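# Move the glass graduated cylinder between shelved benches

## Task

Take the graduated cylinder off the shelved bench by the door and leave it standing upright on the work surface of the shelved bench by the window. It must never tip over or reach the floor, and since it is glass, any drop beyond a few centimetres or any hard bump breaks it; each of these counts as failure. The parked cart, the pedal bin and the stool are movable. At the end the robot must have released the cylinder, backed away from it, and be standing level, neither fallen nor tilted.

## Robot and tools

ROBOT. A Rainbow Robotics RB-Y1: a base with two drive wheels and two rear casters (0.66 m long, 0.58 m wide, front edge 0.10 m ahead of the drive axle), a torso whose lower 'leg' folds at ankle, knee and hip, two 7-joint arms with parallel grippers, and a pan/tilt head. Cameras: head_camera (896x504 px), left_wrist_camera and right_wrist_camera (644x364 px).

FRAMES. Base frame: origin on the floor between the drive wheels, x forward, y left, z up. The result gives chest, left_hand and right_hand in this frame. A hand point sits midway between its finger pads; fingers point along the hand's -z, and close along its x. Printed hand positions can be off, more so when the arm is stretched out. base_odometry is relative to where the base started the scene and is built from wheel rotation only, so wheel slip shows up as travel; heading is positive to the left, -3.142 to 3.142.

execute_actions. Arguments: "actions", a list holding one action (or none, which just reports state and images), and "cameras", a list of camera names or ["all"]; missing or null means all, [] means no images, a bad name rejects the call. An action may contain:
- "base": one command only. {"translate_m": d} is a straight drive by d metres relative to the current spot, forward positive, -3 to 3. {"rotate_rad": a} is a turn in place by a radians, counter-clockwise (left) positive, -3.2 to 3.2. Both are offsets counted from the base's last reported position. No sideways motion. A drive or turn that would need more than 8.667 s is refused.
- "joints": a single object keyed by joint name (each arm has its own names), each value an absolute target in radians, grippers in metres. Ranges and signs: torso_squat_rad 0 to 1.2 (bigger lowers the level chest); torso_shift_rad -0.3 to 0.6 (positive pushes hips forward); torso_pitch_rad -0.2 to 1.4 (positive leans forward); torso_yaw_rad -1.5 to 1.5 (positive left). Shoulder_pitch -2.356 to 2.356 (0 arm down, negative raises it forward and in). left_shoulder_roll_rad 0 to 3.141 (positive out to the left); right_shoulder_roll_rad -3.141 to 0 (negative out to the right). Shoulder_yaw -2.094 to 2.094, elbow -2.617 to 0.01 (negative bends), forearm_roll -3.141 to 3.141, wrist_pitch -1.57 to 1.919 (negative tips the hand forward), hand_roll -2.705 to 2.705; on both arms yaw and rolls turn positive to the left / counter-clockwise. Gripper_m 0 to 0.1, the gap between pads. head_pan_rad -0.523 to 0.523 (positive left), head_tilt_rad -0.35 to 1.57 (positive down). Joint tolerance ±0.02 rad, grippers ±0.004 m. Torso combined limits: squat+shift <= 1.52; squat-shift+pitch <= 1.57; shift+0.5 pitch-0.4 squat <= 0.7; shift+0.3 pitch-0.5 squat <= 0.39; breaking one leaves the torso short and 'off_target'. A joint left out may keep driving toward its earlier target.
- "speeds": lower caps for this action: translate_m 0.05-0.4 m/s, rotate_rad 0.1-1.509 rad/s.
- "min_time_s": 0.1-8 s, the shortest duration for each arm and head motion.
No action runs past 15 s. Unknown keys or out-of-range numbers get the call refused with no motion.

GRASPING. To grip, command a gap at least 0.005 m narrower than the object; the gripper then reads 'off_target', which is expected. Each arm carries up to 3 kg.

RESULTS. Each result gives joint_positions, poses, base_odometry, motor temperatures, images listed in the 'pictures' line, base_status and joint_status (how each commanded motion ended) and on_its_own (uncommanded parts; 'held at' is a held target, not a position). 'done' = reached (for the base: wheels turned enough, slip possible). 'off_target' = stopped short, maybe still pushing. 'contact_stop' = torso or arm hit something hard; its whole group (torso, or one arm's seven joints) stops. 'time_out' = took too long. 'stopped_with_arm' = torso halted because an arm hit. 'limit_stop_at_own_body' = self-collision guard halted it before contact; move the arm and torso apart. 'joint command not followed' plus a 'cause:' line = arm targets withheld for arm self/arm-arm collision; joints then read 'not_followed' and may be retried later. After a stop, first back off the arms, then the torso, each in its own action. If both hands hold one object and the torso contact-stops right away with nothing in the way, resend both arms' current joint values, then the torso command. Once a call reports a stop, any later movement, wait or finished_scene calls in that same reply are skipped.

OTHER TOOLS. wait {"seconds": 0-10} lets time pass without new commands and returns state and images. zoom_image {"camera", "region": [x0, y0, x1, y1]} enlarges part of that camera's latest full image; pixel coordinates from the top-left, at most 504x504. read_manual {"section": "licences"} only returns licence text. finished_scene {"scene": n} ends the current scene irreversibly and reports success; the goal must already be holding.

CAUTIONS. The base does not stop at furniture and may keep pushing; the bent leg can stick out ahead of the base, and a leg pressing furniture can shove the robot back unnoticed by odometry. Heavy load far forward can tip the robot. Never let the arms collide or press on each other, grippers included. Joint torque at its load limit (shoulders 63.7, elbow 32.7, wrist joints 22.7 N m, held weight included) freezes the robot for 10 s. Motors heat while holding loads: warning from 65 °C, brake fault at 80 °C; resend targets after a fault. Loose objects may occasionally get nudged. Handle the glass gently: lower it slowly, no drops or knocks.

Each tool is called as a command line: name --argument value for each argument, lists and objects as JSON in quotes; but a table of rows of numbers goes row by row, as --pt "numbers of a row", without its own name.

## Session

execute_actions --actions '[]' --cameras '["head_camera"]'

Scene clock: 0.00 s.
Motor temperatures (°C, as the motors report them): left_arm=[30 29 30 30 33 32 35] | right_arm=[26 24 28 27 31 33 33]
base_odometry: x=+0.000 y=+0.000 heading=+0.000 (m, m, rad; odometry frame)
base_status: not commanded
joint_positions: torso_squat_rad=+0.350 torso_shift_rad=+0.001 torso_pitch_rad=+0.001 torso_yaw_rad=-0.001 left_shoulder_pitch_rad=+0.045 left_shoulder_roll_rad=+0.032 left_shoulder_yaw_rad=+0.001 left_elbow_rad=-0.155 left_forearm_roll_rad=+0.004 left_wrist_pitch_rad=-0.040 left_hand_roll_rad=+0.018 left_gripper_m=+0.101 right_shoulder_pitch_rad=+0.032 right_shoulder_roll_rad=-0.010 right_shoulder_yaw_rad=+0.026 right_elbow_rad=-0.278 right_forearm_roll_rad=+0.035 right_wrist_pitch_rad=+0.028 right_hand_roll_rad=+0.033 right_gripper_m=+0.101 head_pan_rad=+0.001 head_tilt_rad=+0.400
joint_status: not commanded
chest: x=-0.2274 y=+0.0004 z=+1.2474 quat_wxyz=(+1.000, +0.000, +0.000, +0.000) (m; base frame)
left_hand: x=-0.1759 y=+0.2454 z=+0.5648 quat_wxyz=(+0.997, +0.016, -0.076, +0.017) (m; base frame)
right_hand: x=-0.1222 y=-0.2261 z=+0.5700 quat_wxyz=(+0.993, -0.009, -0.109, +0.042) (m; base frame)
pictures: head_camera
camera_calibration (this result's frames):
head_camera: T_world_to_cam=[[-0.00800686, -0.998927, -0.045609, 0.0642798], [-0.384373, 0.0451809, -0.922072, 1.3168], [0.923143, 0.010148, -0.384322, 0.687928], [0, 0, 0, 1]] pos_world=[-0.128401, -0.00226423, 1.4815]
Images, in order (width x height): head_camera 896x504.

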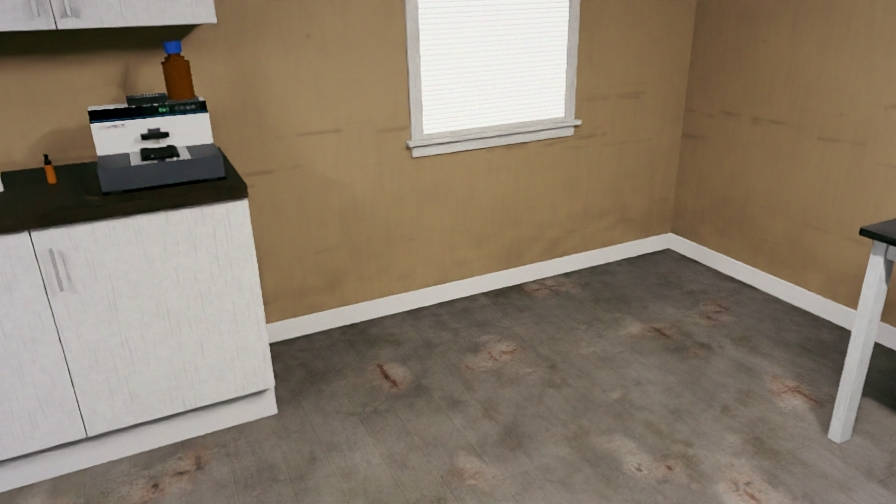

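Same layout; source is to the left-behind.

execute_actions --actions '[{"base":{"rotate_rad":2.1},"joints":{"torso_squat_rad":0.2,"head_pan_rad":-0.1,"head_tilt_rad":0.35,"left_elbow_rad":-0.05,"right_shoulder_pitch_rad":0,"right_shoulder_roll_rad":0,"right_shoulder_yaw_rad":0,"right_elbow_rad":-1.57,"right_forearm_roll_rad":0,"right_wrist_pitch_rad":0,"right_hand_roll_rad":1.59}}]' --cameras '["head_camera"]'

Scene clock: 9.43 s.
Motor temperatures (°C, as the motors report them): left_arm=[30 29 30 30 33 32 35] | right_arm=[26 24 28 28 31 33 33]
base_odometry: x=+0.000 y=+0.000 heading=+2.100 (m, m, rad; odometry frame)
base_status: done
joint_positions: torso_squat_rad=+0.200 torso_shift_rad=+0.001 torso_pitch_rad=+0.001 torso_yaw_rad=-0.001 left_shoulder_pitch_rad=+0.045 left_shoulder_roll_rad=+0.032 left_shoulder_yaw_rad=+0.001 left_elbow_rad=-0.050 left_forearm_roll_rad=+0.004 left_wrist_pitch_rad=-0.040 left_hand_roll_rad=+0.018 left_gripper_m=+0.101 right_shoulder_pitch_rad=+0.000 right_shoulder_roll_rad=+0.000 right_shoulder_yaw_rad=+0.000 right_elbow_rad=-1.570 right_forearm_roll_rad=+0.000 right_wrist_pitch_rad=+0.000 right_hand_roll_rad=+1.590 right_gripper_m=+0.101 head_pan_rad=-0.100 head_tilt_rad=+0.350
joint_status: all done
chest: x=-0.2274 y=+0.0004 z=+1.2760 quat_wxyz=(+1.000, +0.000, +0.000, +0.000) (m; base frame)
left_hand: x=-0.2269 y=+0.2447 z=+0.5926 quat_wxyz=(+0.999, +0.016, -0.023, +0.018) (m; base frame)
right_hand: x=+0.2898 y=-0.2202 z=+1.0483 quat_wxyz=(+0.495, -0.505, -0.494, +0.505) (m; base frame)
pictures: head_camera
camera_calibration (this result's frames):
head_camera: T_world_to_cam=[[-0.105934, -0.993312, -0.0459328, 0.0459167], [-0.331154, 0.0787971, -0.940281, 1.38087], [0.937611, -0.0843966, -0.337286, 0.632548], [0, 0, 0, 1]] pos_world=[-0.130938, -0.00981445, 1.51387]
Images, in order (width x height): head_camera 896x504.

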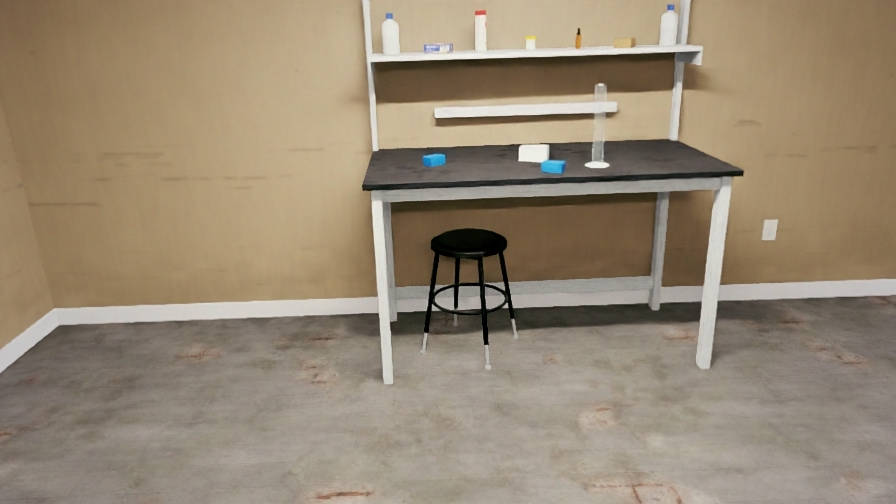

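execute_actions --actions '[{"base":{"rotate_rad":-0.305},"joints":{"torso_yaw_rad":0.2,"head_pan_rad":-0.25,"head_tilt_rad":0.6}}]' --cameras '[]'

execute_actions --actions '[{"base":{"translate_m":1.8}}]' --cameras '["head_camera","right_wrist_camera"]'

Scene clock: 20.33 s.
Motor temperatures (°C, as the motors report them): left_arm=[30 29 30 30 33 32 35] | right_arm=[26 24 28 28 31 33 33]
base_odometry: x=+0.000 y=+0.000 heading=+1.795 (m, m, rad; odometry frame)
base_status: done
joint_positions: torso_squat_rad=+0.200 torso_shift_rad=+0.001 torso_pitch_rad=+0.001 torso_yaw_rad=+0.200 left_shoulder_pitch_rad=+0.045 left_shoulder_roll_rad=+0.032 left_shoulder_yaw_rad=+0.001 left_elbow_rad=-0.050 left_forearm_roll_rad=+0.004 left_wrist_pitch_rad=-0.040 left_hand_roll_rad=+0.018 left_gripper_m=+0.101 right_shoulder_pitch_rad=+0.000 right_shoulder_roll_rad=+0.000 right_shoulder_yaw_rad=+0.000 right_elbow_rad=-1.570 right_forearm_roll_rad=+0.000 right_wrist_pitch_rad=+0.000 right_hand_roll_rad=+1.590 right_gripper_m=+0.101 head_pan_rad=-0.250 head_tilt_rad=+0.600
joint_status: all done
chest: x=-0.2274 y=+0.0004 z=+1.2760 quat_wxyz=(+0.995, +0.000, +0.000, +0.100) (m; base frame)
left_hand: x=-0.2759 y=+0.2400 z=+0.5926 quat_wxyz=(+0.993, +0.018, -0.022, +0.118) (m; base frame)
right_hand: x=+0.3234 y=-0.1126 z=+1.0483 quat_wxyz=(+0.442, -0.453, -0.542, +0.552) (m; base frame)
pictures: none
No camera images: the call's "cameras" was empty. Leave "cameras" out to get every camera's image.

Scene clock: 26.20 s.
Motor temperatures (°C, as the motors report them): left_arm=[30 29 30 30 33 32 35] | right_arm=[26 24 28 28 31 33 33]
base_odometry: x=-0.401 y=+1.755 heading=+1.796 (m, m, rad; odometry frame)
base_status: done
joint_positions: torso_squat_rad=+0.200 torso_shift_rad=+0.001 torso_pitch_rad=+0.001 torso_yaw_rad=+0.200 left_shoulder_pitch_rad=+0.045 left_shoulder_roll_rad=+0.032 left_shoulder_yaw_rad=+0.001 left_elbow_rad=-0.050 left_forearm_roll_rad=+0.004 left_wrist_pitch_rad=-0.040 left_hand_roll_rad=+0.018 left_gripper_m=+0.101 right_shoulder_pitch_rad=+0.000 right_shoulder_roll_rad=+0.000 right_shoulder_yaw_rad=+0.000 right_elbow_rad=-1.570 right_forearm_roll_rad=+0.000 right_wrist_pitch_rad=+0.000 right_hand_roll_rad=+1.590 right_gripper_m=+0.101 head_pan_rad=-0.250 head_tilt_rad=+0.600
joint_status: not commanded
chest: x=-0.2273 y=+0.0004 z=+1.2760 quat_wxyz=(+0.995, +0.000, +0.000, +0.100) (m; base frame)
left_hand: x=-0.2757 y=+0.2400 z=+0.5926 quat_wxyz=(+0.993, +0.018, -0.022, +0.118) (m; base frame)
right_hand: x=+0.3234 y=-0.1126 z=+1.0482 quat_wxyz=(+0.442, -0.453, -0.542, +0.552) (m; base frame)
pictures: head_camera, right_wrist_camera
camera_calibration (this result's frames):
head_camera: T_world_to_cam=[[-0.0667442, -0.99684, -0.0430711, 0.0541593], [-0.556675, 0.0730275, -0.827515, 1.16764], [0.828045, -0.0312552, -0.55979, 0.938836], [0, 0, 0, 1]] pos_world=[-0.123789, -0.00193809, 1.49412]
right_wrist_camera: T_world_to_cam=[[0.219529, -0.975532, 0.012007, -0.193264], [-0.65532, -0.156565, -0.738947, 0.999765], [0.722747, 0.154352, -0.673656, 0.577479], [0, 0, 0, 1]] pos_world=[0.280223, -0.121142, 1.13012]
Images, in order (width x height): head_camera 896x504, right_wrist_camera 644x364.

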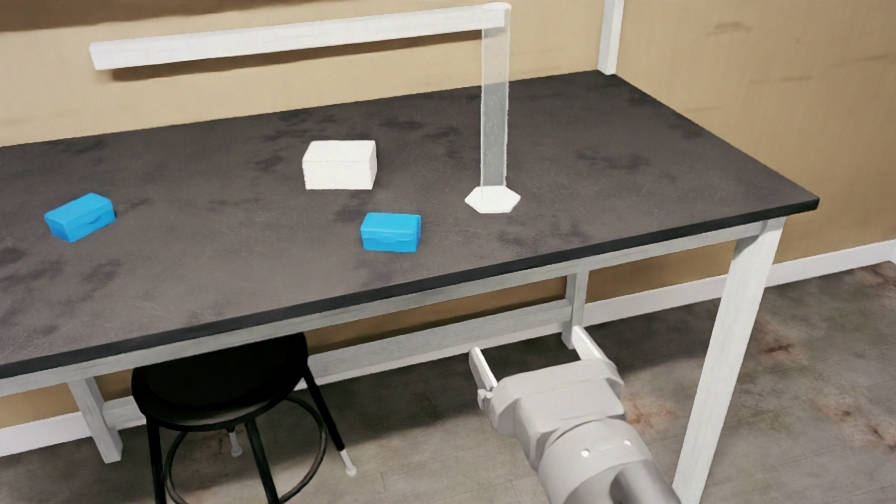

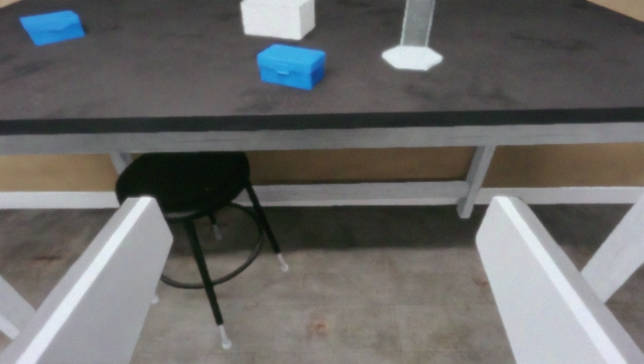

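execute_actions --actions '[{"base":{"translate_m":0.42},"joints":{"torso_yaw_rad":0.16,"head_tilt_rad":0.85}}]' --cameras '["head_camera","right_wrist_camera"]'

Scene clock: 35.67 s.
Motor temperatures (°C, as the motors report them): left_arm=[30 29 30 30 33 32 35] | right_arm=[26 24 28 28 31 33 33]
base_odometry: x=-0.495 y=+2.164 heading=+1.797 (m, m, rad; odometry frame)
base_status: done
joint_positions: torso_squat_rad=+0.200 torso_shift_rad=+0.001 torso_pitch_rad=+0.001 torso_yaw_rad=+0.160 left_shoulder_pitch_rad=+0.045 left_shoulder_roll_rad=+0.032 left_shoulder_yaw_rad=+0.001 left_elbow_rad=-0.050 left_forearm_roll_rad=+0.004 left_wrist_pitch_rad=-0.040 left_hand_roll_rad=+0.018 left_gripper_m=+0.101 right_shoulder_pitch_rad=+0.000 right_shoulder_roll_rad=+0.000 right_shoulder_yaw_rad=+0.000 right_elbow_rad=-1.570 right_forearm_roll_rad=+0.000 right_wrist_pitch_rad=+0.000 right_hand_roll_rad=+1.590 right_gripper_m=+0.101 head_pan_rad=-0.250 head_tilt_rad=+0.850
joint_status: all done
chest: x=-0.2273 y=+0.0004 z=+1.2760 quat_wxyz=(+0.997, +0.000, +0.000, +0.080) (m; base frame)
left_hand: x=-0.2660 y=+0.2417 z=+0.5926 quat_wxyz=(+0.995, +0.018, -0.022, +0.098) (m; base frame)
right_hand: x=+0.3185 y=-0.1345 z=+1.0482 quat_wxyz=(+0.453, -0.463, -0.533, +0.544) (m; base frame)
pictures: head_camera, right_wrist_camera
camera_calibration (this result's frames):
head_camera: T_world_to_cam=[[-0.116909, -0.992435, -0.0374863, 0.0347409], [-0.739848, 0.11221, -0.66335, 0.8877], [0.662538, -0.0498174, -0.74737, 1.18162], [0, 0, 0, 1]] pos_world=[-0.122041, -0.006266, 1.47326]
right_wrist_camera: T_world_to_cam=[[0.180312, -0.983536, 0.0120266, -0.202202], [-0.661045, -0.130226, -0.738959, 0.998478], [0.728359, 0.125293, -0.673643, 0.578745], [0, 0, 0, 1]] pos_world=[0.274964, -0.141358, 1.13013]
Images, in order (width x height): head_camera 896x504, right_wrist_camera 644x364.

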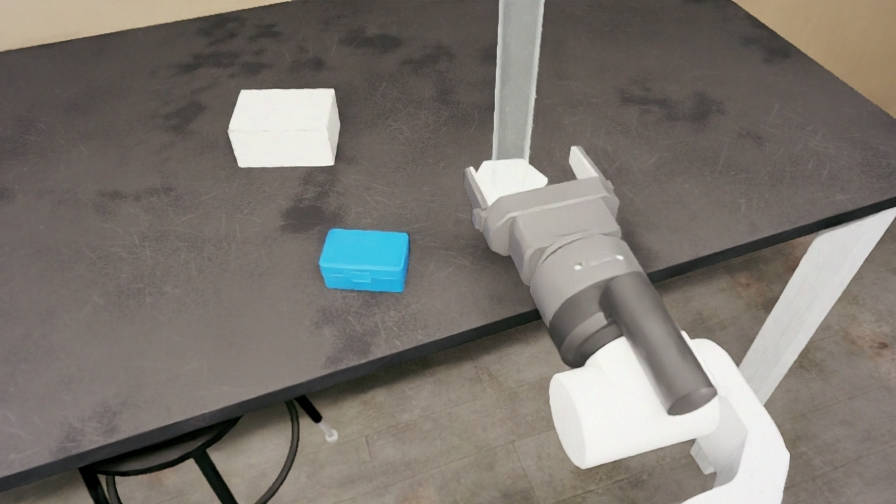

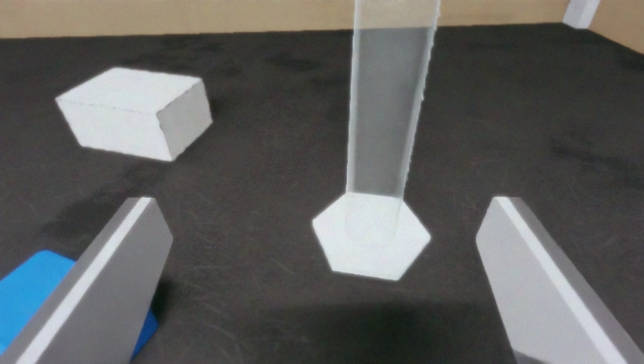

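execute_actions --actions '[{"base":{"translate_m":0.145},"joints":{"right_shoulder_yaw_rad":-0.022},"speeds":{"translate_m":0.1}}]' --cameras '["head_camera","right_wrist_camera"]'

Scene clock: 42.67 s.
Motor temperatures (°C, as the motors report them): left_arm=[30 29 30 30 33 32 35] | right_arm=[26 24 28 28 31 33 33]
base_odometry: x=-0.528 y=+2.306 heading=+1.797 (m, m, rad; odometry frame)
base_status: done
joint_positions: torso_squat_rad=+0.200 torso_shift_rad=+0.001 torso_pitch_rad=+0.001 torso_yaw_rad=+0.160 left_shoulder_pitch_rad=+0.045 left_shoulder_roll_rad=+0.032 left_shoulder_yaw_rad=+0.001 left_elbow_rad=-0.050 left_forearm_roll_rad=+0.004 left_wrist_pitch_rad=-0.040 left_hand_roll_rad=+0.018 left_gripper_m=+0.101 right_shoulder_pitch_rad=+0.000 right_shoulder_roll_rad=+0.000 right_shoulder_yaw_rad=-0.022 right_elbow_rad=-1.570 right_forearm_roll_rad=+0.000 right_wrist_pitch_rad=+0.000 right_hand_roll_rad=+1.590 right_gripper_m=+0.101 head_pan_rad=-0.250 head_tilt_rad=+0.850
joint_status: all done
chest: x=-0.2273 y=+0.0004 z=+1.2760 quat_wxyz=(+0.997, +0.000, +0.000, +0.080) (m; base frame)
left_hand: x=-0.2661 y=+0.2417 z=+0.5926 quat_wxyz=(+0.995, +0.018, -0.022, +0.098) (m; base frame)
right_hand: x=+0.3202 y=-0.1457 z=+1.0482 quat_wxyz=(+0.459, -0.469, -0.528, +0.539) (m; base frame)
pictures: head_camera, right_wrist_camera
camera_calibration (this result's frames):
head_camera: T_world_to_cam=[[-0.116903, -0.992434, -0.037521, 0.0347598], [-0.739852, 0.112229, -0.663343, 0.887698], [0.662535, -0.0497866, -0.747375, 1.18162], [0, 0, 0, 1]] pos_world=[-0.122033, -0.00630014, 1.47326]
right_wrist_camera: T_world_to_cam=[[0.158856, -0.98723, 0.0119338, -0.207031], [-0.663726, -0.115733, -0.738968, 1.00111], [0.730912, 0.109468, -0.673635, 0.575789], [0, 0, 0, 1]] pos_world=[0.2765, -0.151556, 1.13013]
Images, in order (width x height): head_camera 896x504, right_wrist_camera 644x364.

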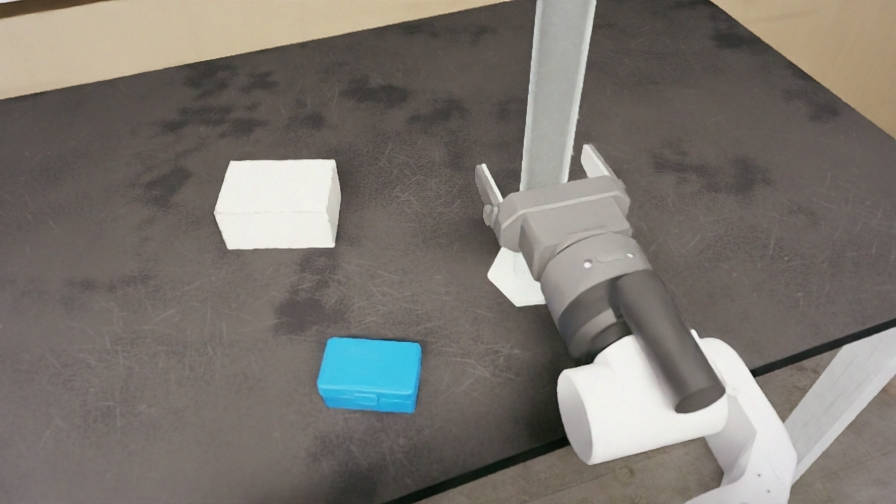

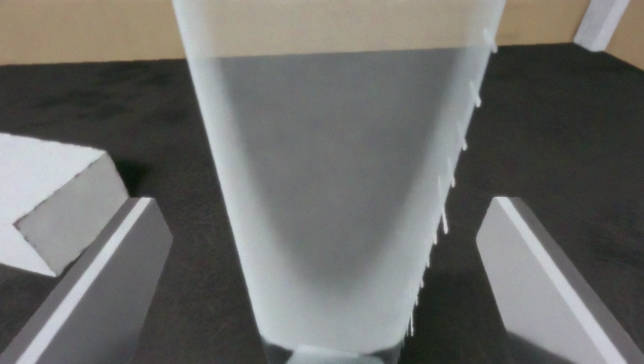

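Slightly further.

execute_actions --actions '[{"base":{"translate_m":0.012},"joints":{"right_gripper_m":0.056}}]' --cameras '[]'

execute_actions --actions '[{"joints":{"right_gripper_m":0.03}}]' --cameras '["right_wrist_camera"]'

Scene clock: 47.13 s.
Motor temperatures (°C, as the motors report them): left_arm=[30 29 30 30 33 32 35] | right_arm=[26 24 28 28 31 33 33]
base_odometry: x=-0.530 y=+2.317 heading=+1.798 (m, m, rad; odometry frame)
base_status: done
joint_positions: torso_squat_rad=+0.200 torso_shift_rad=+0.001 torso_pitch_rad=+0.001 torso_yaw_rad=+0.160 left_shoulder_pitch_rad=+0.045 left_shoulder_roll_rad=+0.032 left_shoulder_yaw_rad=+0.001 left_elbow_rad=-0.050 left_forearm_roll_rad=+0.004 left_wrist_pitch_rad=-0.040 left_hand_roll_rad=+0.018 left_gripper_m=+0.101 right_shoulder_pitch_rad=+0.000 right_shoulder_roll_rad=+0.000 right_shoulder_yaw_rad=-0.022 right_elbow_rad=-1.570 right_forearm_roll_rad=+0.000 right_wrist_pitch_rad=+0.000 right_hand_roll_rad=+1.590 right_gripper_m=+0.056 head_pan_rad=-0.250 head_tilt_rad=+0.850
joint_status: all done
chest: x=-0.2273 y=+0.0004 z=+1.2760 quat_wxyz=(+0.997, +0.000, +0.000, +0.080) (m; base frame)
left_hand: x=-0.2660 y=+0.2417 z=+0.5926 quat_wxyz=(+0.995, +0.018, -0.022, +0.098) (m; base frame)
right_hand: x=+0.3201 y=-0.1457 z=+1.0482 quat_wxyz=(+0.459, -0.469, -0.528, +0.539) (m; base frame)
pictures: none
No camera images: the call's "cameras" was empty. Leave "cameras" out to get every camera's image.

Scene clock: 47.87 s.
Motor temperatures (°C, as the motors report them): left_arm=[30 29 30 30 33 32 35] | right_arm=[26 24 28 28 31 33 33]
base_odometry: x=-0.530 y=+2.317 heading=+1.798 (m, m, rad; odometry frame)
base_status: not commanded
joint_positions: torso_squat_rad=+0.200 torso_shift_rad=+0.001 torso_pitch_rad=+0.001 torso_yaw_rad=+0.160 left_shoulder_pitch_rad=+0.045 left_shoulder_roll_rad=+0.032 left_shoulder_yaw_rad=+0.001 left_elbow_rad=-0.050 left_forearm_roll_rad=+0.004 left_wrist_pitch_rad=-0.040 left_hand_roll_rad=+0.018 left_gripper_m=+0.101 right_shoulder_pitch_rad=+0.000 right_shoulder_roll_rad=+0.000 right_shoulder_yaw_rad=-0.022 right_elbow_rad=-1.570 right_forearm_roll_rad=+0.000 right_wrist_pitch_rad=+0.000 right_hand_roll_rad=+1.590 right_gripper_m=+0.043 head_pan_rad=-0.250 head_tilt_rad=+0.850
joint_status: right_gripper_m off_target (ended at +0.043, target +0.030)
chest: x=-0.2273 y=+0.0004 z=+1.2760 quat_wxyz=(+0.997, +0.000, +0.000, +0.080) (m; base frame)
left_hand: x=-0.2661 y=+0.2417 z=+0.5926 quat_wxyz=(+0.995, +0.018, -0.022, +0.098) (m; base frame)
right_hand: x=+0.3201 y=-0.1457 z=+1.0482 quat_wxyz=(+0.459, -0.469, -0.528, +0.539) (m; base frame)
pictures: right_wrist_camera
camera_calibration (this result's frames):
right_wrist_camera: T_world_to_cam=[[0.158849, -0.987231, 0.0119162, -0.207012], [-0.663684, -0.115709, -0.739009, 1.00116], [0.730952, 0.109482, -0.67359, 0.57576], [0, 0, 0, 1]] pos_world=[0.276484, -0.151561, 1.13016]
Images, in order (width x height): right_wrist_camera 644x364.

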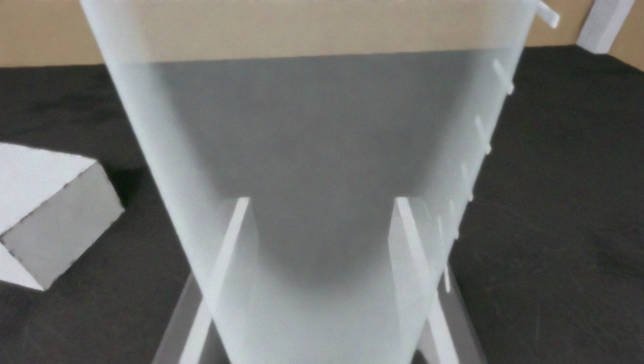

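execute_actions --actions '[{"joints":{"right_elbow_rad":-1.72,"right_wrist_pitch_rad":0.15},"min_time_s":1}]' --cameras '[]'

execute_actions --actions '[{"base":{"translate_m":-1.6},"joints":{"head_tilt_rad":0.5}}]' --cameras '[]'

execute_actions --actions '[{"base":{"rotate_rad":-2.85}}]' --cameras '["head_camera"]'

Scene clock: 54.63 s.
Motor temperatures (°C, as the motors report them): left_arm=[30 29 30 30 33 32 35] | right_arm=[26 24 28 28 31 33 33]
base_odometry: x=-0.530 y=+2.317 heading=+1.798 (m, m, rad; odometry frame)
base_status: not commanded
joint_positions: torso_squat_rad=+0.200 torso_shift_rad=+0.001 torso_pitch_rad=+0.001 torso_yaw_rad=+0.160 left_shoulder_pitch_rad=+0.045 left_shoulder_roll_rad=+0.032 left_shoulder_yaw_rad=+0.001 left_elbow_rad=-0.050 left_forearm_roll_rad=+0.004 left_wrist_pitch_rad=-0.040 left_hand_roll_rad=+0.018 left_gripper_m=+0.101 right_shoulder_pitch_rad=+0.000 right_shoulder_roll_rad=+0.000 right_shoulder_yaw_rad=-0.022 right_elbow_rad=-1.719 right_forearm_roll_rad=+0.000 right_wrist_pitch_rad=+0.150 right_hand_roll_rad=+1.590 right_gripper_m=+0.043 head_pan_rad=-0.250 head_tilt_rad=+0.850
joint_status: all done
chest: x=-0.2273 y=+0.0004 z=+1.2760 quat_wxyz=(+0.997, +0.000, +0.000, +0.080) (m; base frame)
left_hand: x=-0.2661 y=+0.2417 z=+0.5926 quat_wxyz=(+0.995, +0.018, -0.022, +0.098) (m; base frame)
right_hand: x=+0.3220 y=-0.1454 z=+1.0866 quat_wxyz=(+0.459, -0.469, -0.528, +0.539) (m; base frame)
pictures: none
No camera images: the call's "cameras" was empty. Leave "cameras" out to get every camera's image.

Scene clock: 60.30 s.
Motor temperatures (°C, as the motors report them): left_arm=[30 29 30 30 33 32 35] | right_arm=[26 24 28 28 31 33 33]
base_odometry: x=-0.170 y=+0.759 heading=+1.799 (m, m, rad; odometry frame)
base_status: done
joint_positions: torso_squat_rad=+0.200 torso_shift_rad=+0.001 torso_pitch_rad=+0.001 torso_yaw_rad=+0.160 left_shoulder_pitch_rad=+0.045 left_shoulder_roll_rad=+0.032 left_shoulder_yaw_rad=+0.001 left_elbow_rad=-0.050 left_forearm_roll_rad=+0.004 left_wrist_pitch_rad=-0.040 left_hand_roll_rad=+0.018 left_gripper_m=+0.101 right_shoulder_pitch_rad=+0.000 right_shoulder_roll_rad=+0.000 right_shoulder_yaw_rad=-0.022 right_elbow_rad=-1.720 right_forearm_roll_rad=+0.000 right_wrist_pitch_rad=+0.150 right_hand_roll_rad=+1.590 right_gripper_m=+0.043 head_pan_rad=-0.250 head_tilt_rad=+0.500
joint_status: all done
chest: x=-0.2273 y=+0.0004 z=+1.2760 quat_wxyz=(+0.997, +0.000, +0.000, +0.080) (m; base frame)
left_hand: x=-0.2662 y=+0.2417 z=+0.5926 quat_wxyz=(+0.995, +0.018, -0.022, +0.098) (m; base frame)
right_hand: x=+0.3219 y=-0.1454 z=+1.0866 quat_wxyz=(+0.459, -0.469, -0.528, +0.539) (m; base frame)
pictures: none
No camera images: the call's "cameras" was empty. Leave "cameras" out to get every camera's image.

Scene clock: 65.40 s.
Motor temperatures (°C, as the motors report them): left_arm=[30 29 30 30 33 32 35] | right_arm=[26 24 28 28 31 33 33]
base_odometry: x=-0.170 y=+0.758 heading=-1.051 (m, m, rad; odometry frame)
base_status: done
joint_positions: torso_squat_rad=+0.200 torso_shift_rad=+0.001 torso_pitch_rad=+0.001 torso_yaw_rad=+0.160 left_shoulder_pitch_rad=+0.045 left_shoulder_roll_rad=+0.032 left_shoulder_yaw_rad=+0.001 left_elbow_rad=-0.050 left_forearm_roll_rad=+0.004 left_wrist_pitch_rad=-0.040 left_hand_roll_rad=+0.018 left_gripper_m=+0.101 right_shoulder_pitch_rad=+0.000 right_shoulder_roll_rad=+0.000 right_shoulder_yaw_rad=-0.022 right_elbow_rad=-1.720 right_forearm_roll_rad=+0.000 right_wrist_pitch_rad=+0.150 right_hand_roll_rad=+1.590 right_gripper_m=+0.043 head_pan_rad=-0.250 head_tilt_rad=+0.500
joint_status: not commanded
chest: x=-0.2274 y=+0.0004 z=+1.2760 quat_wxyz=(+0.997, +0.000, +0.000, +0.080) (m; base frame)
left_hand: x=-0.2662 y=+0.2417 z=+0.5926 quat_wxyz=(+0.995, +0.018, -0.022, +0.098) (m; base frame)
right_hand: x=+0.3219 y=-0.1454 z=+1.0867 quat_wxyz=(+0.459, -0.469, -0.528, +0.539) (m; base frame)
pictures: head_camera
camera_calibration (this result's frames):
head_camera: T_world_to_cam=[[-0.102114, -0.993774, -0.0445552, 0.0481773], [-0.468216, 0.087532, -0.879268, 1.26225], [0.877694, -0.0689237, -0.474239, 0.822844], [0, 0, 0, 1]] pos_world=[-0.126282, -0.00589613, 1.50222]
Images, in order (width x height): head_camera 896x504.

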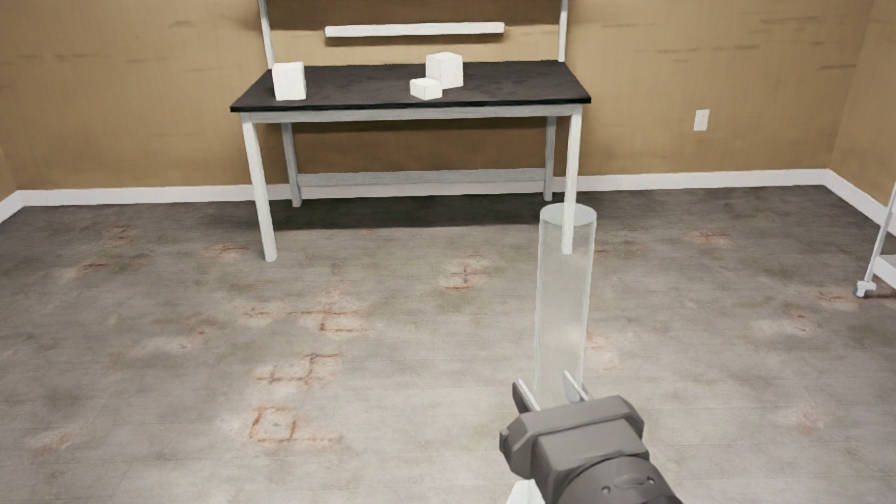

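execute_actions --actions '[{"base":{"rotate_rad":-0.13}}]' --cameras '[]'

execute_actions --actions '[{"base":{"translate_m":2.2},"joints":{"head_tilt_rad":0.85,"torso_squat_rad":0.4}}]' --cameras '["head_camera"]'

Scene clock: 72.03 s.
Motor temperatures (°C, as the motors report them): left_arm=[30 29 30 30 33 32 35] | right_arm=[26 24 28 28 31 33 33]
base_odometry: x=-0.170 y=+0.759 heading=-1.180 (m, m, rad; odometry frame)
base_status: done
joint_positions: torso_squat_rad=+0.200 torso_shift_rad=+0.001 torso_pitch_rad=+0.001 torso_yaw_rad=+0.160 left_shoulder_pitch_rad=+0.045 left_shoulder_roll_rad=+0.032 left_shoulder_yaw_rad=+0.001 left_elbow_rad=-0.050 left_forearm_roll_rad=+0.004 left_wrist_pitch_rad=-0.040 left_hand_roll_rad=+0.018 left_gripper_m=+0.101 right_shoulder_pitch_rad=+0.000 right_shoulder_roll_rad=+0.000 right_shoulder_yaw_rad=-0.022 right_elbow_rad=-1.720 right_forearm_roll_rad=+0.000 right_wrist_pitch_rad=+0.150 right_hand_roll_rad=+1.590 right_gripper_m=+0.043 head_pan_rad=-0.250 head_tilt_rad=+0.500
joint_status: not commanded
chest: x=-0.2274 y=+0.0004 z=+1.2760 quat_wxyz=(+0.997, +0.000, +0.000, +0.080) (m; base frame)
left_hand: x=-0.2662 y=+0.2417 z=+0.5926 quat_wxyz=(+0.995, +0.018, -0.022, +0.098) (m; base frame)
right_hand: x=+0.3219 y=-0.1454 z=+1.0866 quat_wxyz=(+0.459, -0.469, -0.528, +0.539) (m; base frame)
pictures: none
No camera images: the call's "cameras" was empty. Leave "cameras" out to get every camera's image.

Scene clock: 78.90 s.
Motor temperatures (°C, as the motors report them): left_arm=[30 29 30 30 33 32 35] | right_arm=[26 24 28 29 31 33 33]
base_odometry: x=+0.667 y=-1.276 heading=-1.181 (m, m, rad; odometry frame)
base_status: done
joint_positions: torso_squat_rad=+0.400 torso_shift_rad=+0.001 torso_pitch_rad=+0.001 torso_yaw_rad=+0.160 left_shoulder_pitch_rad=+0.045 left_shoulder_roll_rad=+0.032 left_shoulder_yaw_rad=+0.001 left_elbow_rad=-0.050 left_forearm_roll_rad=+0.004 left_wrist_pitch_rad=-0.040 left_hand_roll_rad=+0.018 left_gripper_m=+0.101 right_shoulder_pitch_rad=+0.000 right_shoulder_roll_rad=+0.000 right_shoulder_yaw_rad=-0.022 right_elbow_rad=-1.720 right_forearm_roll_rad=+0.000 right_wrist_pitch_rad=+0.150 right_hand_roll_rad=+1.590 right_gripper_m=+0.043 head_pan_rad=-0.250 head_tilt_rad=+0.850
joint_status: all done
chest: x=-0.2273 y=+0.0004 z=+1.2347 quat_wxyz=(+0.997, +0.000, +0.000, +0.080) (m; base frame)
left_hand: x=-0.2661 y=+0.2417 z=+0.5513 quat_wxyz=(+0.995, +0.018, -0.022, +0.098) (m; base frame)
right_hand: x=+0.3219 y=-0.1454 z=+1.0453 quat_wxyz=(+0.459, -0.469, -0.528, +0.539) (m; base frame)
pictures: head_camera
camera_calibration (this result's frames):
head_camera: T_world_to_cam=[[-0.116902, -0.992436, -0.0374868, 0.0331865], [-0.739898, 0.112209, -0.663295, 0.860231], [0.662484, -0.0498044, -0.747419, 1.15079], [0, 0, 0, 1]] pos_world=[-0.122018, -0.00627604, 1.43195]
Images, in order (width x height): head_camera 896x504.

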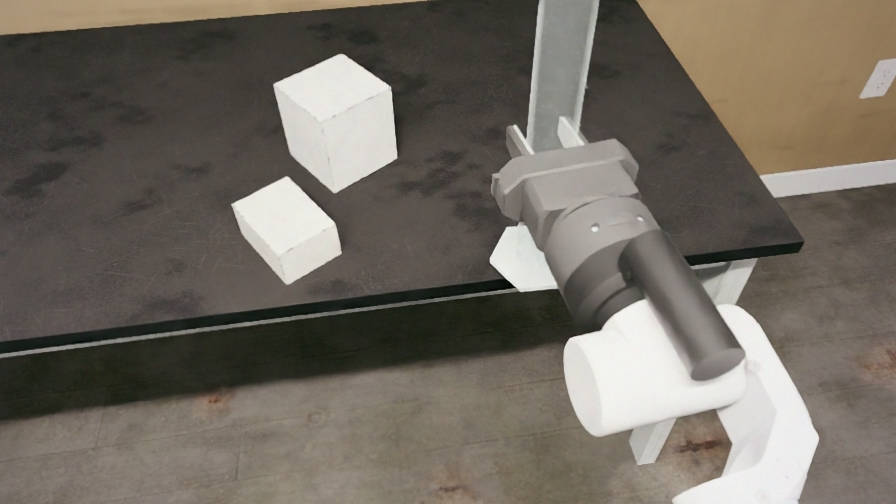

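Edge ≈0.43.

execute_actions --actions '[{"base":{"translate_m":0.25},"joints":{"torso_squat_rad":0.65}}]' --cameras '["head_camera"]'

execute_actions --actions '[{"joints":{"right_elbow_rad":-1.47,"right_wrist_pitch_rad":-0.1},"min_time_s":4}]' --cameras '["head_camera"]'

Scene clock: 84.63 s.
Motor temperatures (°C, as the motors report them): left_arm=[30 29 30 30 33 32 35] | right_arm=[26 24 28 29 31 33 33]
base_odometry: x=+0.762 y=-1.507 heading=-1.181 (m, m, rad; odometry frame)
base_status: done
joint_positions: torso_squat_rad=+0.650 torso_shift_rad=+0.001 torso_pitch_rad=+0.001 torso_yaw_rad=+0.160 left_shoulder_pitch_rad=+0.045 left_shoulder_roll_rad=+0.032 left_shoulder_yaw_rad=+0.001 left_elbow_rad=-0.050 left_forearm_roll_rad=+0.004 left_wrist_pitch_rad=-0.040 left_hand_roll_rad=+0.018 left_gripper_m=+0.101 right_shoulder_pitch_rad=+0.000 right_shoulder_roll_rad=+0.000 right_shoulder_yaw_rad=-0.022 right_elbow_rad=-1.720 right_forearm_roll_rad=+0.000 right_wrist_pitch_rad=+0.150 right_hand_roll_rad=+1.590 right_gripper_m=+0.043 head_pan_rad=-0.250 head_tilt_rad=+0.850
joint_status: all done
chest: x=-0.2274 y=+0.0004 z=+1.1472 quat_wxyz=(+0.997, +0.000, +0.000, +0.080) (m; base frame)
left_hand: x=-0.2661 y=+0.2417 z=+0.4639 quat_wxyz=(+0.995, +0.018, -0.022, +0.098) (m; base frame)
right_hand: x=+0.3219 y=-0.1455 z=+0.9578 quat_wxyz=(+0.459, -0.469, -0.528, +0.539) (m; base frame)
pictures: head_camera
camera_calibration (this result's frames):
head_camera: T_world_to_cam=[[-0.116903, -0.992435, -0.037495, 0.0298835], [-0.739906, 0.112216, -0.663284, 0.80215], [0.662474, -0.0497971, -0.747428, 1.08545], [0, 0, 0, 1]] pos_world=[-0.122075, -0.00630426, 1.34447]
Images, in order (width x height): head_camera 896x504.

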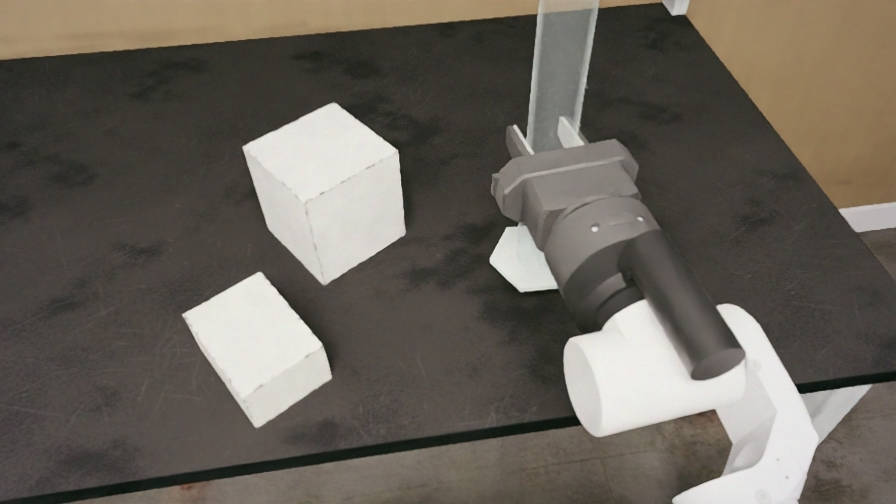

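Scene clock: 88.93 s.
Motor temperatures (°C, as the motors report them): left_arm=[30 29 30 30 33 32 35] | right_arm=[26 24 28 29 31 33 33]
base_odometry: x=+0.762 y=-1.507 heading=-1.181 (m, m, rad; odometry frame)
base_status: not commanded
joint_positions: torso_squat_rad=+0.650 torso_shift_rad=+0.001 torso_pitch_rad=+0.001 torso_yaw_rad=+0.160 left_shoulder_pitch_rad=+0.045 left_shoulder_roll_rad=+0.032 left_shoulder_yaw_rad=+0.001 left_elbow_rad=-0.050 left_forearm_roll_rad=+0.004 left_wrist_pitch_rad=-0.040 left_hand_roll_rad=+0.018 left_gripper_m=+0.101 right_shoulder_pitch_rad=-0.001 right_shoulder_roll_rad=+0.000 right_shoulder_yaw_rad=-0.022 right_elbow_rad=-1.472 right_forearm_roll_rad=+0.000 right_wrist_pitch_rad=-0.101 right_hand_roll_rad=+1.590 right_gripper_m=+0.043 head_pan_rad=-0.250 head_tilt_rad=+0.850
joint_status: all done
chest: x=-0.2275 y=+0.0004 z=+1.1472 quat_wxyz=(+0.997, +0.000, +0.000, +0.080) (m; base frame)
left_hand: x=-0.2660 y=+0.2417 z=+0.4638 quat_wxyz=(+0.995, +0.018, -0.022, +0.098) (m; base frame)
right_hand: x=+0.3160 y=-0.1461 z=+0.8956 quat_wxyz=(+0.458, -0.470, -0.529, +0.538) (m; base frame)
pictures: head_camera
camera_calibration (this result's frames):
head_camera: T_world_to_cam=[[-0.116892, -0.992435, -0.0375289, 0.0299089], [-0.739713, 0.112216, -0.6635, 0.802338], [0.662692, -0.0497972, -0.747234, 1.08537], [0, 0, 0, 1]] pos_world=[-0.122268, -0.00630411, 1.3445]
Images, in order (width x height): head_camera 896x504.

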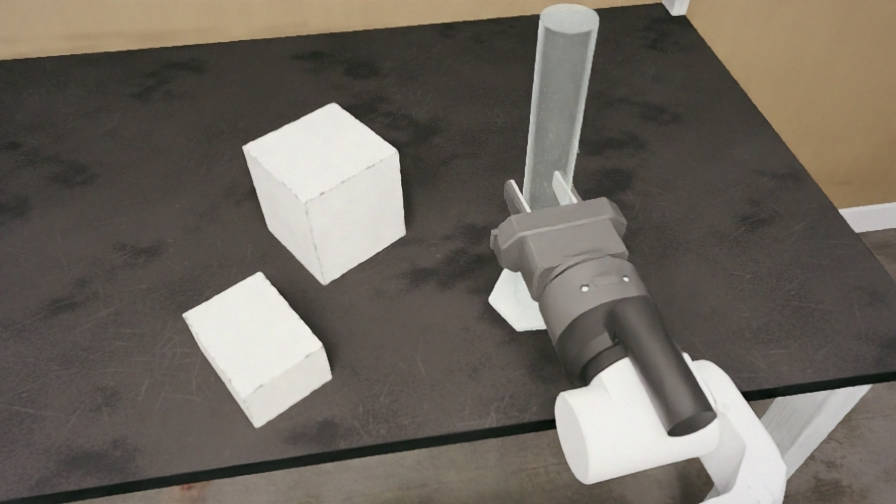

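In contact.

execute_actions --actions '[{"joints":{"right_gripper_m":0.1}}]' --cameras '[]'

execute_actions --actions '[{"base":{"translate_m":-0.5}}]' --cameras '["head_camera"]'

finished_scene --scene 2

Scene clock: 94.30 s.
Motor temperatures (°C, as the motors report them): left_arm=[30 29 30 30 33 32 35] | right_arm=[26 24 28 28 31 33 33]
base_odometry: x=+0.762 y=-1.507 heading=-1.181 (m, m, rad; odometry frame)
base_status: not commanded
joint_positions: torso_squat_rad=+0.650 torso_shift_rad=+0.001 torso_pitch_rad=+0.001 torso_yaw_rad=+0.160 left_shoulder_pitch_rad=+0.045 left_shoulder_roll_rad=+0.032 left_shoulder_yaw_rad=+0.001 left_elbow_rad=-0.050 left_forearm_roll_rad=+0.004 left_wrist_pitch_rad=-0.040 left_hand_roll_rad=+0.018 left_gripper_m=+0.101 right_shoulder_pitch_rad=+0.000 right_shoulder_roll_rad=+0.000 right_shoulder_yaw_rad=-0.022 right_elbow_rad=-1.470 right_forearm_roll_rad=+0.000 right_wrist_pitch_rad=-0.100 right_hand_roll_rad=+1.590 right_gripper_m=+0.100 head_pan_rad=-0.250 head_tilt_rad=+0.850
joint_status: all done
chest: x=-0.2275 y=+0.0004 z=+1.1472 quat_wxyz=(+0.997, +0.000, +0.000, +0.080) (m; base frame)
left_hand: x=-0.2661 y=+0.2417 z=+0.4638 quat_wxyz=(+0.995, +0.018, -0.022, +0.098) (m; base frame)
right_hand: x=+0.3158 y=-0.1463 z=+0.8944 quat_wxyz=(+0.459, -0.469, -0.528, +0.538) (m; base frame)
pictures: none
No camera images: the call's "cameras" was empty. Leave "cameras" out to get every camera's image.

Scene clock: 97.07 s.
Motor temperatures (°C, as the motors report them): left_arm=[30 29 30 30 33 32 35] | right_arm=[26 24 28 28 31 33 33]
base_odometry: x=+0.572 y=-1.045 heading=-1.182 (m, m, rad; odometry frame)
base_status: done
joint_positions: torso_squat_rad=+0.650 torso_shift_rad=+0.001 torso_pitch_rad=+0.001 torso_yaw_rad=+0.160 left_shoulder_pitch_rad=+0.045 left_shoulder_roll_rad=+0.032 left_shoulder_yaw_rad=+0.001 left_elbow_rad=-0.050 left_forearm_roll_rad=+0.004 left_wrist_pitch_rad=-0.040 left_hand_roll_rad=+0.018 left_gripper_m=+0.101 right_shoulder_pitch_rad=+0.000 right_shoulder_roll_rad=+0.000 right_shoulder_yaw_rad=-0.022 right_elbow_rad=-1.470 right_forearm_roll_rad=+0.000 right_wrist_pitch_rad=-0.100 right_hand_roll_rad=+1.590 right_gripper_m=+0.100 head_pan_rad=-0.250 head_tilt_rad=+0.850
joint_status: not commanded
chest: x=-0.2274 y=+0.0004 z=+1.1472 quat_wxyz=(+0.997, +0.000, +0.000, +0.080) (m; base frame)
left_hand: x=-0.2663 y=+0.2417 z=+0.4638 quat_wxyz=(+0.995, +0.018, -0.022, +0.098) (m; base frame)
right_hand: x=+0.3157 y=-0.1463 z=+0.8943 quat_wxyz=(+0.459, -0.469, -0.528, +0.538) (m; base frame)
pictures: head_camera
camera_calibration (this result's frames):
head_camera: T_world_to_cam=[[-0.116896, -0.992435, -0.0375186, 0.0298992], [-0.739782, 0.112217, -0.663423, 0.80226], [0.662615, -0.0497957, -0.747303, 1.0854], [0, 0, 0, 1]] pos_world=[-0.122207, -0.00630596, 1.34448]
Images, in order (width x height): head_camera 896x504.

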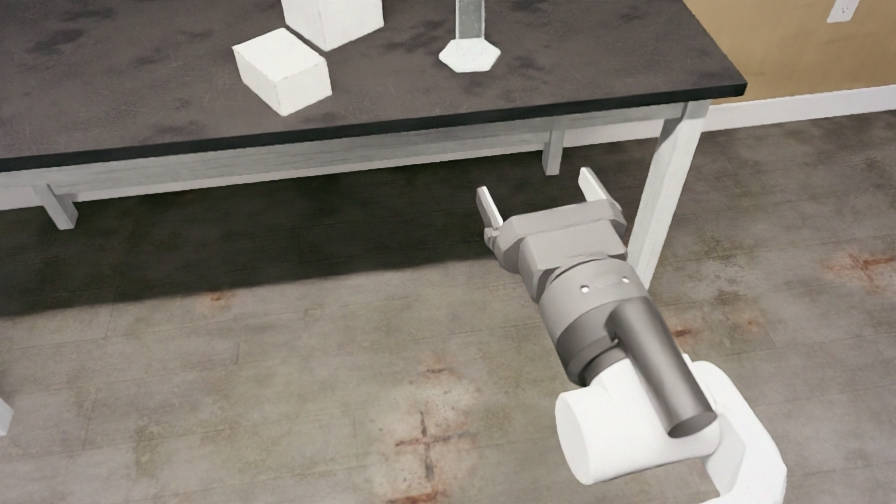

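The scene is finished: the task was done.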